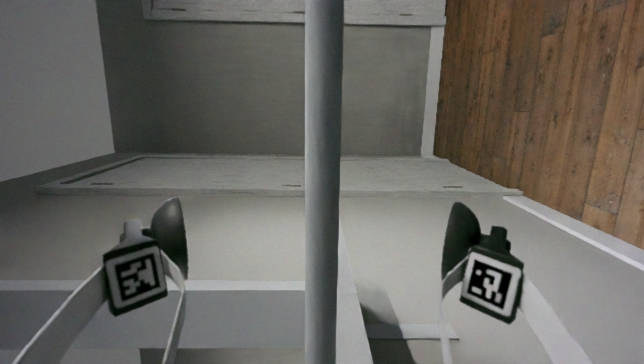

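Scene clock: 117.93 s.
r1.base_odometry: x=+1.008 y=-0.197 heading=-0.630 (m, m, rad; r1's odometry frame)
r1.turned_by_wheels: +0.000 (rad since the last result)
r1.turned_by_imu: +0.001 (rad since the last result)
r1.base_tilt: forward=+0.3 right=-1.2 (deg)
r1.lidar_m: 0.70 0.72 0.98 1.89 1.96 2.68 3.59 3.72 2.97 2.79 1.00 0.73
r1.head_depth_mm: 1471 1647 1862 2148 1951 1577 1288 / 1227 1345 1486 1669 1826 1606 1294 / 1056 1134 1233 1079 1475 1548 1307 / 1001 1095 1196 949 1251 1371 1307 / 3290 3348 1648 908 1069 1156 1231 / 3654 - - 925 732 1004 1081 / - - - 938 649 883 941
r1.base_status: not commanded
r1.joint_positions: lift_m=+0.820 arm_m=+0.170 wrist_yaw_rad=+0.007 wrist_pitch_rad=-0.036 wrist_roll_rad=+1.576 gripper_m=-0.033 head_pan_rad=-0.907 head_tilt_rad=-0.494
r1.joint_status: not commanded
r1.on_its_own: gripper_m is held at -0.034, not at your -0.040, by its stall guard, which is not easing now
r1.motor_effort: left_wheel=+2(2) right_wheel=-4(3) lift_m=+18(18) arm_m=+3(3) wrist_yaw_rad=-4(5) wrist_pitch_rad=+18(19) wrist_roll_rad=-3(3) gripper_m=-19(19) head_pan_rad=+3(3) head_tilt_rad=-3(2) (%)
r1.hand_pose: x=-0.0197 y=-0.5700 z=+0.9253 quat_wxyz=(-0.002, +0.003, -1.000, -0.018) (m; r1's base frame)
r1.wrist_depth_mm: - - - - - - - / - - - - - - - / - - - - - - - / - - - - - - - / - - - 141 - - - / - - - 138 - - - / - - - - - - -
r2.base_odometry: x=-1.292 y=+0.895 heading=+2.275 (m, m, rad; r2's odometry frame)
r2.turned_by_wheels: +0.000 (rad since the last result)
r2.turned_by_imu: +0.000 (rad since the last result)
r2.base_tilt: forward=+1.3 right=-1.0 (deg)
r2.lidar_m: 0.33 0.34 0.47 1.32 1.79 2.47 3.97 4.13 3.13 1.22 0.46 0.34
r2.head_depth_mm: 1573 1955 2551 2852 2166 1868 1417 / 1095 1264 1483 983 2000 1736 1412 / 977 1045 1129 922 677 1572 1412 / 2911 3110 3319 914 654 522 1237 / 3072 3311 3512 905 650 505 423 / 3210 3472 3751 901 646 503 412 / 3356 3694 3899 896 642 501 409
r2.base_status: not commanded
r2.joint_positions: lift_m=+0.825 arm_m=+0.190 wrist_yaw_rad=+0.001 wrist_pitch_rad=-0.023 wrist_roll_rad=+1.570 gripper_m=-0.034 head_pan_rad=-1.193 head_tilt_rad=-0.494
r2.joint_status: all done
r2.motor_effort: left_wheel=+0(1) right_wheel=+1(1) lift_m=+25(25) arm_m=+4(4) wrist_yaw_rad=-1(1) wrist_pitch_rad=+9(9) wrist_roll_rad=+0(0) gripper_m=-16(91) head_pan_rad=-4(4) head_tilt_rad=-1(3) (%)
r2.hand_pose: x=-0.0211 y=-0.5904 z=+0.9336 quat_wxyz=(+0.001, +0.000, -1.000, -0.012) (m; r2's base frame)
r2.wrist_depth_mm: - - - - - - - / - - - - - - - / - - - - - - - / - - - - - - - / - - - - - - - / 712 724 726 555 752 760 761 / 730 730 740 339 588 599 595
pictures: r2_wrist_camera
camera_calibration (this result's frames):
r2_wrist_camera: T_world_to_cam=[[-0.0273042, 0.0100628, -0.999577, 0.938156], [0.974294, 0.223958, -0.024359, 0.199741], [0.223618, -0.974547, -0.0159191, -0.385845], [0, 0, 0, 1]] pos_world=[-0.0827092, -0.430198, 0.936482]
Images, in order (width x height): r2_wrist_camera 644x364.

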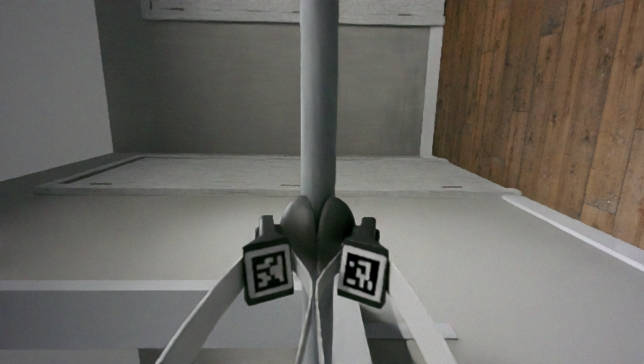

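Short; go deeper.

execute_actions(
  actions=[
    {"r2":{"joints":{"gripper_m":0.08}}},
  ],
  cameras=[],
)

execute_actions(
  actions=[
    {"r2":{"joints":{"arm_m":0.225}}},
  ],
  cameras=[],
)

execute_actions(
  actions=[
    {"r2":{"joints":{"gripper_m":-0.035}}},
  ],
  cameras=["r2_wrist_camera"],
)

Scene clock: 119.77 s.
r1.base_odometry: x=+1.008 y=-0.197 heading=-0.630 (m, m, rad; r1's odometry frame)
r1.turned_by_wheels: +0.000 (rad since the last result)
r1.turned_by_imu: +0.000 (rad since the last result)
r1.base_tilt: forward=+0.3 right=-1.2 (deg)
r1.lidar_m: 0.70 0.72 0.98 1.89 1.96 2.68 3.57 3.72 2.96 2.78 1.00 0.73
r1.head_depth_mm: 1479 1631 1877 2136 1961 1575 1287 / 1223 1340 1489 1658 1838 1604 1298 / 1057 1137 1234 1081 1491 1541 1319 / 1010 1090 1205 950 1254 1367 1316 / 3319 3346 1663 910 1074 1157 1227 / 3704 - - 916 735 1003 1078 / - - - 942 649 880 939
r1.base_status: not commanded
r1.joint_positions: lift_m=+0.820 arm_m=+0.170 wrist_yaw_rad=+0.006 wrist_pitch_rad=-0.033 wrist_roll_rad=+1.576 gripper_m=-0.033 head_pan_rad=-0.907 head_tilt_rad=-0.494
r1.joint_status: not commanded
r1.on_its_own: gripper_m is held at -0.034, not at your -0.040, by its stall guard, which is not easing now
r1.motor_effort: left_wheel=+2(2) right_wheel=-3(3) lift_m=+18(18) arm_m=+2(3) wrist_yaw_rad=-4(4) wrist_pitch_rad=+17(18) wrist_roll_rad=-3(3) gripper_m=-19(20) head_pan_rad=+3(3) head_tilt_rad=-3(3) (%)
r1.hand_pose: x=-0.0197 y=-0.5701 z=+0.9259 quat_wxyz=(-0.002, +0.003, -1.000, -0.017) (m; r1's base frame)
r1.wrist_depth_mm: - - - - - - - / - - - - - - - / - - - - - - - / - - - - - - - / - - - 141 - - - / - - - 138 - - - / - - - 146 - - -
r2.base_odometry: x=-1.292 y=+0.895 heading=+2.275 (m, m, rad; r2's odometry frame)
r2.turned_by_wheels: +0.000 (rad since the last result)
r2.turned_by_imu: +0.000 (rad since the last result)
r2.base_tilt: forward=+1.3 right=-0.9 (deg)
r2.lidar_m: 0.33 0.34 0.47 1.32 1.79 2.47 3.97 4.12 3.12 1.22 0.46 0.34
r2.head_depth_mm: 1572 1963 2558 2869 2159 1859 1416 / 1098 1261 1477 984 1999 1731 1404 / 974 1043 1129 923 677 1578 1412 / 2949 3147 3295 914 654 524 1235 / 3047 3293 3521 909 649 505 424 / 3215 3494 3774 902 648 503 411 / 3369 3615 3927 895 642 501 410
r2.base_status: not commanded
r2.joint_positions: lift_m=+0.825 arm_m=+0.190 wrist_yaw_rad=+0.001 wrist_pitch_rad=-0.022 wrist_roll_rad=+1.570 gripper_m=+0.080 head_pan_rad=-1.193 head_tilt_rad=-0.494
r2.joint_status: all done
r2.motor_effort: left_wheel=-1(0) right_wheel=+1(1) lift_m=+26(25) arm_m=+3(3) wrist_yaw_rad=-1(0) wrist_pitch_rad=+8(9) wrist_roll_rad=+0(0) gripper_m=+0(81) head_pan_rad=-4(4) head_tilt_rad=-3(2) (%)
r2.hand_pose: x=-0.0211 y=-0.5904 z=+0.9338 quat_wxyz=(+0.001, +0.000, -1.000, -0.012) (m; r2's base frame)
r2.wrist_depth_mm: - - - - - - - / - - - - - - - / - - - - - - - / - - - - - - - / - - - 906 - - - / 728 736 725 425 728 764 790 / 721 725 765 317 581 598 598
pictures: none
No camera images: the call's "cameras" was empty. Leave "cameras" out to get every camera's image.

Scene clock: 121.07 s.
r1.base_odometry: x=+1.008 y=-0.197 heading=-0.630 (m, m, rad; r1's odometry frame)
r1.turned_by_wheels: +0.000 (rad since the last result)
r1.turned_by_imu: +0.000 (rad since the last result)
r1.base_tilt: forward=+0.3 right=-1.3 (deg)
r1.lidar_m: 0.70 0.72 0.98 1.90 1.96 2.68 3.57 3.71 2.96 2.79 1.00 0.73
r1.head_depth_mm: 1459 1642 1865 2144 1959 1588 1289 / 1221 1341 1485 1667 1833 1593 1303 / 1054 1139 1233 1086 1483 1555 1311 / 1008 1096 1199 948 1255 1361 1314 / 3255 3378 1637 909 1070 1150 1223 / 3723 - - 915 734 998 1076 / - - - 937 647 880 940
r1.base_status: not commanded
r1.joint_positions: lift_m=+0.820 arm_m=+0.170 wrist_yaw_rad=+0.006 wrist_pitch_rad=-0.033 wrist_roll_rad=+1.576 gripper_m=-0.033 head_pan_rad=-0.907 head_tilt_rad=-0.494
r1.joint_status: not commanded
r1.on_its_own: gripper_m is held at -0.034, not at your -0.040, by its stall guard, which is not easing now
r1.motor_effort: left_wheel=+2(2) right_wheel=-3(3) lift_m=+18(18) arm_m=+3(2) wrist_yaw_rad=-4(4) wrist_pitch_rad=+17(17) wrist_roll_rad=-3(3) gripper_m=-19(19) head_pan_rad=+3(3) head_tilt_rad=-4(3) (%)
r1.hand_pose: x=-0.0197 y=-0.5701 z=+0.9259 quat_wxyz=(-0.002, +0.003, -1.000, -0.017) (m; r1's base frame)
r1.wrist_depth_mm: - - - - - - - / - - - - - - - / - - - - - - - / - - - - - - - / - - - 140 - - - / - - - 138 - - - / - - - 147 - - -
r2.base_odometry: x=-1.292 y=+0.895 heading=+2.275 (m, m, rad; r2's odometry frame)
r2.turned_by_wheels: +0.000 (rad since the last result)
r2.turned_by_imu: +0.000 (rad since the last result)
r2.base_tilt: forward=+1.3 right=-0.9 (deg)
r2.lidar_m: 0.33 0.34 0.47 1.32 1.79 2.47 3.95 4.13 3.12 1.22 0.46 0.34
r2.head_depth_mm: 1576 1957 2547 2845 2163 1799 1373 / 1098 1261 1483 982 2005 1743 1411 / 978 1044 1133 921 679 1578 1408 / 2934 3155 3288 913 654 524 1238 / 3066 3317 3527 907 649 506 423 / 3213 3445 3806 903 648 503 411 / 3342 3606 3885 896 644 501 410
r2.base_status: not commanded
r2.joint_positions: lift_m=+0.825 arm_m=+0.225 wrist_yaw_rad=+0.001 wrist_pitch_rad=-0.022 wrist_roll_rad=+1.570 gripper_m=+0.080 head_pan_rad=-1.193 head_tilt_rad=-0.494
r2.joint_status: all done
r2.motor_effort: left_wheel=+0(1) right_wheel=+1(1) lift_m=+26(26) arm_m=+3(3) wrist_yaw_rad=-1(1) wrist_pitch_rad=+8(8) wrist_roll_rad=+1(0) gripper_m=+0(1) head_pan_rad=-4(4) head_tilt_rad=-2(1) (%)
r2.hand_pose: x=-0.0211 y=-0.6254 z=+0.9339 quat_wxyz=(+0.001, +0.000, -1.000, -0.011) (m; r2's base frame)
r2.wrist_depth_mm: - - - 124 - - - / - - - 129 - - - / - - - - - - - / - - - - - - - / - - - 885 - - - / 740 736 696 424 721 761 779 / 689 701 708 315 588 599 590
pictures: none
No camera images: the call's "cameras" was empty. Leave "cameras" out to get every camera's image.

Scene clock: 122.70 s.
r1.base_odometry: x=+1.008 y=-0.197 heading=-0.630 (m, m, rad; r1's odometry frame)
r1.turned_by_wheels: +0.000 (rad since the last result)
r1.turned_by_imu: +0.000 (rad since the last result)
r1.base_tilt: forward=+0.3 right=-1.2 (deg)
r1.lidar_m: 0.70 0.72 0.98 1.89 1.96 2.68 3.59 3.72 2.97 2.79 0.99 0.73
r1.head_depth_mm: 1477 1654 1852 2157 1959 1567 1291 / 1216 1348 1482 1675 1814 1594 1293 / 1057 1146 1228 1082 1484 1542 1305 / 1003 1097 1190 950 1251 1363 1313 / 3264 3425 1647 905 1064 1154 1230 / 3651 - - 924 733 1002 1078 / - - - 936 651 877 942
r1.base_status: not commanded
r1.joint_positions: lift_m=+0.820 arm_m=+0.170 wrist_yaw_rad=+0.005 wrist_pitch_rad=-0.039 wrist_roll_rad=+1.577 gripper_m=-0.033 head_pan_rad=-0.907 head_tilt_rad=-0.494
r1.joint_status: not commanded
r1.on_its_own: gripper_m is held at -0.034, not at your -0.040, by its stall guard, which is not easing now
r1.motor_effort: left_wheel=+2(2) right_wheel=-3(3) lift_m=+18(18) arm_m=+3(2) wrist_yaw_rad=-3(4) wrist_pitch_rad=+20(21) wrist_roll_rad=-3(3) gripper_m=-20(20) head_pan_rad=+3(3) head_tilt_rad=-2(3) (%)
r1.hand_pose: x=-0.0200 y=-0.5699 z=+0.9245 quat_wxyz=(-0.003, +0.003, -1.000, -0.020) (m; r1's base frame)
r1.wrist_depth_mm: - - - - - - - / - - - - - - - / - - - - - - - / - - - - - - - / - - - 139 - - - / - - - 138 - - - / - - - - - - -
r2.base_odometry: x=-1.292 y=+0.895 heading=+2.275 (m, m, rad; r2's odometry frame)
r2.turned_by_wheels: +0.000 (rad since the last result)
r2.turned_by_imu: +0.000 (rad since the last result)
r2.base_tilt: forward=+1.3 right=-0.9 (deg)
r2.lidar_m: 0.33 0.34 0.47 1.32 1.79 2.46 3.97 4.14 3.13 1.22 0.46 0.34
r2.head_depth_mm: 1574 1939 2538 2834 2167 1801 1380 / 1100 1261 1488 983 1981 1731 1411 / 979 1046 1131 922 675 1572 1407 / 2917 3135 3281 913 654 523 1236 / 3072 3331 3536 907 649 505 422 / 3198 3489 3767 903 647 504 411 / 3369 3643 3919 895 642 501 410
r2.base_status: not commanded
r2.joint_positions: lift_m=+0.825 arm_m=+0.225 wrist_yaw_rad=+0.001 wrist_pitch_rad=-0.022 wrist_roll_rad=+1.570 gripper_m=-0.034 head_pan_rad=-1.193 head_tilt_rad=-0.494
r2.joint_status: all done
r2.motor_effort: left_wheel=-1(1) right_wheel=+1(1) lift_m=+25(25) arm_m=+3(4) wrist_yaw_rad=-1(0) wrist_pitch_rad=+9(9) wrist_roll_rad=+1(0) gripper_m=-17(93) head_pan_rad=-4(4) head_tilt_rad=-2(2) (%)
r2.hand_pose: x=-0.0211 y=-0.6254 z=+0.9338 quat_wxyz=(+0.001, +0.000, -1.000, -0.012) (m; r2's base frame)
r2.wrist_depth_mm: - - - 117 - - - / - - - 121 - - - / - - - 126 - - - / - - - 130 - - - / - - - 132 - - - / 730 745 748 141 776 767 782 / 684 698 698 303 592 602 599
pictures: r2_wrist_camera
camera_calibration (this result's frames):
r2_wrist_camera: T_world_to_cam=[[-0.0272978, 0.00952309, -0.999582, 0.938309], [0.974272, 0.224045, -0.0244721, 0.207725], [0.223718, -0.974532, -0.015394, -0.420475], [0, 0, 0, 1]] pos_world=[-0.0826994, -0.465242, 0.936527]
Images, in order (width x height): r2_wrist_camera 644x364.

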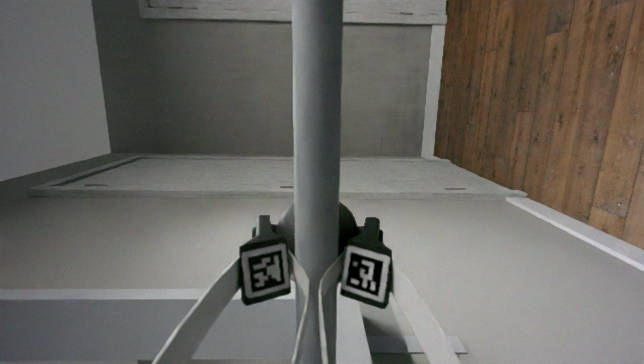

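execute_actions(
  actions=[
    {"r1":{"joints":{"gripper_m":0.1}}},
  ],
  cameras=[],
)

execute_actions(
  actions=[
    {"r1":{"base":{"translate_m":0.47},"joints":{"arm_m":0.145,"lift_m":0.815,"head_pan_rad":-1.4}}},
  ],
  cameras=["r1_wrist_camera"],
)

execute_actions(
  actions=[
    {"r1":{"joints":{"gripper_m":-0.035}}},
  ],
  cameras=["r1_wrist_camera","r1_nav_camera"],
)

Scene clock: 124.83 s.
r1.base_odometry: x=+1.008 y=-0.197 heading=-0.630 (m, m, rad; r1's odometry frame)
r1.turned_by_wheels: +0.000 (rad since the last result)
r1.turned_by_imu: +0.001 (rad since the last result)
r1.base_tilt: forward=+0.2 right=-1.2 (deg)
r1.lidar_m: 0.70 0.72 0.98 1.89 1.96 2.68 3.59 3.73 2.97 2.79 1.00 0.73
r1.head_depth_mm: 1458 1641 1859 2156 1965 1590 1295 / 1228 1350 1481 1669 1821 1569 1296 / 1052 1143 1230 1086 1493 1533 1315 / 1005 1096 1200 953 1246 1370 1315 / 3292 3405 1647 905 1072 1155 1220 / 3683 - - 921 735 999 1074 / - - - 938 651 879 936
r1.base_status: not commanded
r1.joint_positions: lift_m=+0.820 arm_m=+0.170 wrist_yaw_rad=+0.002 wrist_pitch_rad=-0.025 wrist_roll_rad=+1.577 gripper_m=+0.100 head_pan_rad=-0.907 head_tilt_rad=-0.494
r1.joint_status: all done
r1.motor_effort: left_wheel=+2(2) right_wheel=-2(3) lift_m=+18(19) arm_m=+2(2) wrist_yaw_rad=-1(3) wrist_pitch_rad=+12(20) wrist_roll_rad=-3(3) gripper_m=+1(82) head_pan_rad=+3(3) head_tilt_rad=-3(2) (%)
r1.hand_pose: x=-0.0207 y=-0.5703 z=+0.9281 quat_wxyz=(-0.003, +0.001, -1.000, -0.013) (m; r1's base frame)
r1.wrist_depth_mm: - - - - - - - / - - - - - - - / - - - - - - - / - - - - - - - / - - - - - - - / - - - - - - - / - - - - - - -
r2.base_odometry: x=-1.292 y=+0.895 heading=+2.275 (m, m, rad; r2's odometry frame)
r2.turned_by_wheels: +0.000 (rad since the last result)
r2.turned_by_imu: +0.000 (rad since the last result)
r2.base_tilt: forward=+1.4 right=-0.9 (deg)
r2.lidar_m: 0.33 0.34 0.47 1.32 1.79 2.46 3.97 4.12 3.12 1.22 0.46 0.34
r2.head_depth_mm: 1570 1945 2523 2864 2156 1799 1379 / 1094 1258 1488 986 1989 1735 1407 / 977 1048 1131 922 671 1574 1410 / 2915 3147 3303 916 653 523 1242 / 3077 3320 3527 904 650 506 423 / 3206 3471 3739 906 646 503 411 / 3349 3627 3909 895 642 501 410
r2.base_status: not commanded
r2.joint_positions: lift_m=+0.825 arm_m=+0.225 wrist_yaw_rad=+0.001 wrist_pitch_rad=-0.015 wrist_roll_rad=+1.570 gripper_m=-0.034 head_pan_rad=-1.193 head_tilt_rad=-0.494
r2.joint_status: not commanded
r2.motor_effort: left_wheel=-1(0) right_wheel=+1(1) lift_m=+25(25) arm_m=+3(3) wrist_yaw_rad=-1(1) wrist_pitch_rad=+6(8) wrist_roll_rad=+0(0) gripper_m=-16(17) head_pan_rad=-4(4) head_tilt_rad=-2(2) (%)
r2.hand_pose: x=-0.0210 y=-0.6256 z=+0.9357 quat_wxyz=(+0.001, +0.001, -1.000, -0.008) (m; r2's base frame)
r2.wrist_depth_mm: - - - 118 - - - / - - - 123 - - - / - - - 127 - - - / - - - - - - - / - - - 131 - - - / 746 731 752 138 743 754 776 / 687 707 712 317 585 588 611
pictures: none
No camera images: the call's "cameras" was empty. Leave "cameras" out to get every camera's image.

Scene clock: 131.03 s.
r1.base_odometry: x=+1.388 y=-0.474 heading=-0.630 (m, m, rad; r1's odometry frame)
r1.turned_by_wheels: +0.000 (rad since the last result)
r1.turned_by_imu: +0.002 (rad since the last result)
r1.base_tilt: forward=+0.3 right=-1.2 (deg)
r1.lidar_m: 0.23 0.24 0.33 0.77 1.97 2.68 4.06 4.07 2.97 0.91 0.33 0.24
r1.head_depth_mm: 2312 2486 2722 2844 1953 1703 - / 2377 2581 2808 2876 1961 - 1299 / 2179 2362 2542 938 678 1462 1273 / 1034 1061 1098 896 621 480 391 / 812 879 959 907 629 485 394 / 2482 2740 3016 922 638 489 396 / 2529 2755 2954 937 644 492 398
r1.base_status: done
r1.joint_positions: lift_m=+0.815 arm_m=+0.145 wrist_yaw_rad=+0.002 wrist_pitch_rad=-0.024 wrist_roll_rad=+1.577 gripper_m=+0.100 head_pan_rad=-1.393 head_tilt_rad=-0.494
r1.joint_status: all done
r1.motor_effort: left_wheel=+1(4) right_wheel=-1(4) lift_m=+17(16) arm_m=-2(1) wrist_yaw_rad=-1(1) wrist_pitch_rad=+12(12) wrist_roll_rad=-3(3) gripper_m=+1(1) head_pan_rad=-3(26) head_tilt_rad=-2(4) (%)
r1.hand_pose: x=-0.0209 y=-0.5458 z=+0.9233 quat_wxyz=(-0.003, +0.001, -1.000, -0.012) (m; r1's base frame)
r1.wrist_depth_mm: - - - - - - - / - - - - - - - / - - - - - - - / - - - - - - - / - - - 511 - - - / 759 747 748 305 784 779 761 / 617 605 624 223 517 519 546
r2.base_odometry: x=-1.292 y=+0.895 heading=+2.275 (m, m, rad; r2's odometry frame)
r2.turned_by_wheels: +0.000 (rad since the last result)
r2.turned_by_imu: +0.000 (rad since the last result)
r2.base_tilt: forward=+1.3 right=-0.9 (deg)
r2.lidar_m: 0.33 0.34 0.47 1.32 1.79 2.47 3.97 4.13 3.09 1.22 0.46 0.34
r2.head_depth_mm: 1564 1933 2552 2857 2146 1799 1380 / 1093 1260 1486 983 1989 1726 1411 / 978 1044 1128 917 671 1577 1411 / 2941 3158 3269 914 654 523 1239 / 2962 1392 1457 907 648 505 423 / 3216 3430 3730 900 647 503 411 / 3415 3638 1131 894 641 501 409
r2.base_status: not commanded
r2.joint_positions: lift_m=+0.825 arm_m=+0.225 wrist_yaw_rad=+0.001 wrist_pitch_rad=-0.015 wrist_roll_rad=+1.570 gripper_m=-0.034 head_pan_rad=-1.193 head_tilt_rad=-0.494
r2.joint_status: not commanded
r2.motor_effort: left_wheel=-1(1) right_wheel=+1(1) lift_m=+25(25) arm_m=+4(3) wrist_yaw_rad=-1(2) wrist_pitch_rad=+6(6) wrist_roll_rad=+0(1) gripper_m=-16(16) head_pan_rad=-4(4) head_tilt_rad=-2(2) (%)
r2.hand_pose: x=-0.0210 y=-0.6256 z=+0.9357 quat_wxyz=(+0.001, +0.001, -1.000, -0.008) (m; r2's base frame)
r2.wrist_depth_mm: - - - 118 - - - / - - - 122 - - - / - - - 128 - - - / - - - - - - - / - - - 132 - - - / 749 737 728 138 772 763 761 / 692 696 704 314 586 596 595
pictures: r1_wrist_camera
camera_calibration (this result's frames):
r1_wrist_camera: T_world_to_cam=[[0.0125039, -0.0249184, -0.999611, 0.912445], [0.990545, 0.136891, 0.00897811, 0.125064], [0.136614, -0.990273, 0.0263945, -0.402794], [0, 0, 0, 1]] pos_world=[-0.0802633, -0.39326, 0.921599]
Images, in order (width x height): r1_wrist_camera 644x364.

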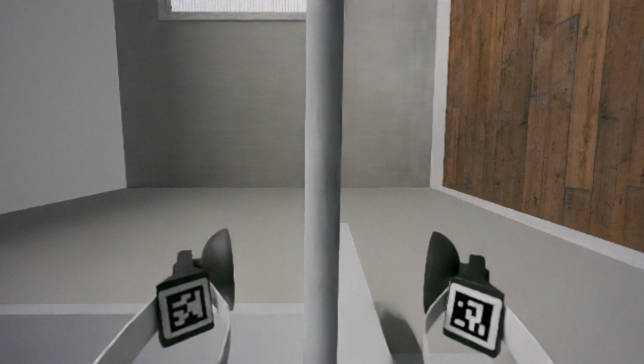

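Scene clock: 132.87 s.
r1.base_odometry: x=+1.388 y=-0.474 heading=-0.630 (m, m, rad; r1's odometry frame)
r1.turned_by_wheels: +0.000 (rad since the last result)
r1.turned_by_imu: +0.000 (rad since the last result)
r1.base_tilt: forward=+0.3 right=-1.2 (deg)
r1.lidar_m: 0.23 0.24 0.33 0.77 1.96 2.68 4.04 4.07 2.97 0.91 0.33 0.24
r1.head_depth_mm: 2311 2489 2723 2885 1961 1698 - / 2367 2528 2774 2862 2146 - 1293 / 2211 2345 2577 939 678 1456 1270 / 1034 1064 1106 895 622 481 391 / 808 880 965 912 630 484 393 / 2498 2746 2990 924 638 489 396 / 2559 2695 2971 937 646 492 400
r1.base_status: not commanded
r1.joint_positions: lift_m=+0.815 arm_m=+0.145 wrist_yaw_rad=+0.001 wrist_pitch_rad=-0.014 wrist_roll_rad=+1.577 gripper_m=-0.034 head_pan_rad=-1.393 head_tilt_rad=-0.494
r1.joint_status: all done
r1.motor_effort: left_wheel=+1(1) right_wheel=-1(1) lift_m=+18(18) arm_m=-1(2) wrist_yaw_rad=+0(1) wrist_pitch_rad=+7(12) wrist_roll_rad=-3(3) gripper_m=-18(93) head_pan_rad=-3(3) head_tilt_rad=-3(3) (%)
r1.hand_pose: x=-0.0211 y=-0.5460 z=+0.9258 quat_wxyz=(-0.003, +0.000, -1.000, -0.008) (m; r1's base frame)
r1.wrist_depth_mm: - - - - - - - / - - - - - - - / - - - - - - - / - - - - - - - / - - - - - - - / 760 764 742 - 760 758 757 / 620 613 619 218 519 558 548
r2.base_odometry: x=-1.292 y=+0.895 heading=+2.275 (m, m, rad; r2's odometry frame)
r2.turned_by_wheels: +0.000 (rad since the last result)
r2.turned_by_imu: +0.000 (rad since the last result)
r2.base_tilt: forward=+1.4 right=-0.9 (deg)
r2.lidar_m: 0.33 0.34 0.47 1.32 1.79 2.47 3.97 4.13 3.12 1.22 0.46 0.34
r2.head_depth_mm: 1566 1949 2548 2838 2160 1791 1380 / 1095 1266 1488 982 2001 1742 1408 / 979 1044 1124 921 669 1575 1410 / 2928 3140 3284 914 654 523 1243 / 2957 1384 1455 909 650 505 423 / 3187 3468 3696 904 647 503 411 / 3393 3605 1132 895 643 501 410
r2.base_status: not commanded
r2.joint_positions: lift_m=+0.825 arm_m=+0.225 wrist_yaw_rad=+0.002 wrist_pitch_rad=-0.014 wrist_roll_rad=+1.570 gripper_m=-0.034 head_pan_rad=-1.193 head_tilt_rad=-0.494
r2.joint_status: not commanded
r2.motor_effort: left_wheel=+0(1) right_wheel=+0(1) lift_m=+26(25) arm_m=+3(3) wrist_yaw_rad=-1(1) wrist_pitch_rad=+6(6) wrist_roll_rad=+0(0) gripper_m=-16(16) head_pan_rad=-4(4) head_tilt_rad=-3(2) (%)
r2.hand_pose: x=-0.0210 y=-0.6256 z=+0.9359 quat_wxyz=(+0.001, +0.001, -1.000, -0.007) (m; r2's base frame)
r2.wrist_depth_mm: - - - 119 - - - / - - - 123 - - - / - - - 128 - - - / - - - - - - - / - - - 131 - - - / 731 735 743 139 758 765 757 / 689 694 703 311 583 598 606
pictures: r1_nav_camera (sideways: a quarter turn counterclockwise sets it upright), r1_wrist_camera
camera_calibration (this result's frames):
r1_nav_camera: T_world_to_cam=[[0.102934, -0.470141, 0.876568, -1.09615], [-0.975258, -0.221033, -0.00402699, 0.0603273], [0.195644, -0.854466, -0.48126, 0.583733], [0, 0, 0, 1]] pos_world=[0.057462, -0.00323287, 1.24202]
r1_wrist_camera: T_world_to_cam=[[0.0125047, -0.0344758, -0.999327, 0.909405], [0.990653, 0.136186, 0.00769784, 0.126064], [0.135829, -0.990083, 0.0358565, -0.411643], [0, 0, 0, 1]] pos_world=[-0.0803445, -0.393377, 0.922583]
Images, in order (width x height): r1_nav_camera 672x504, r1_wrist_camera 644x364.

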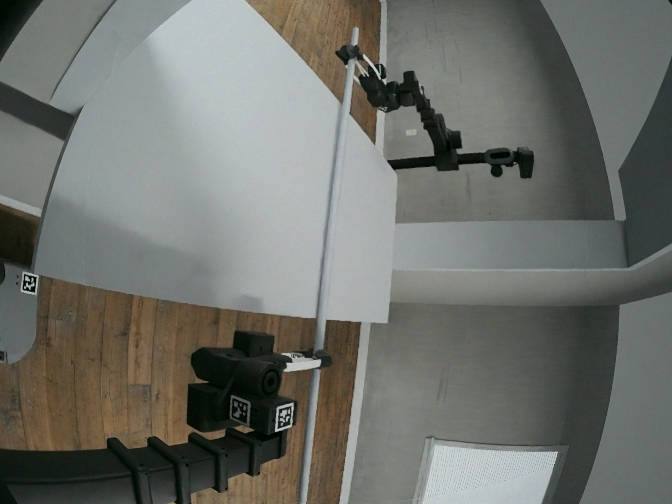

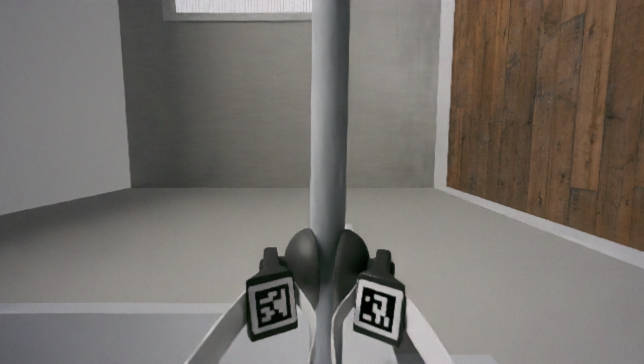

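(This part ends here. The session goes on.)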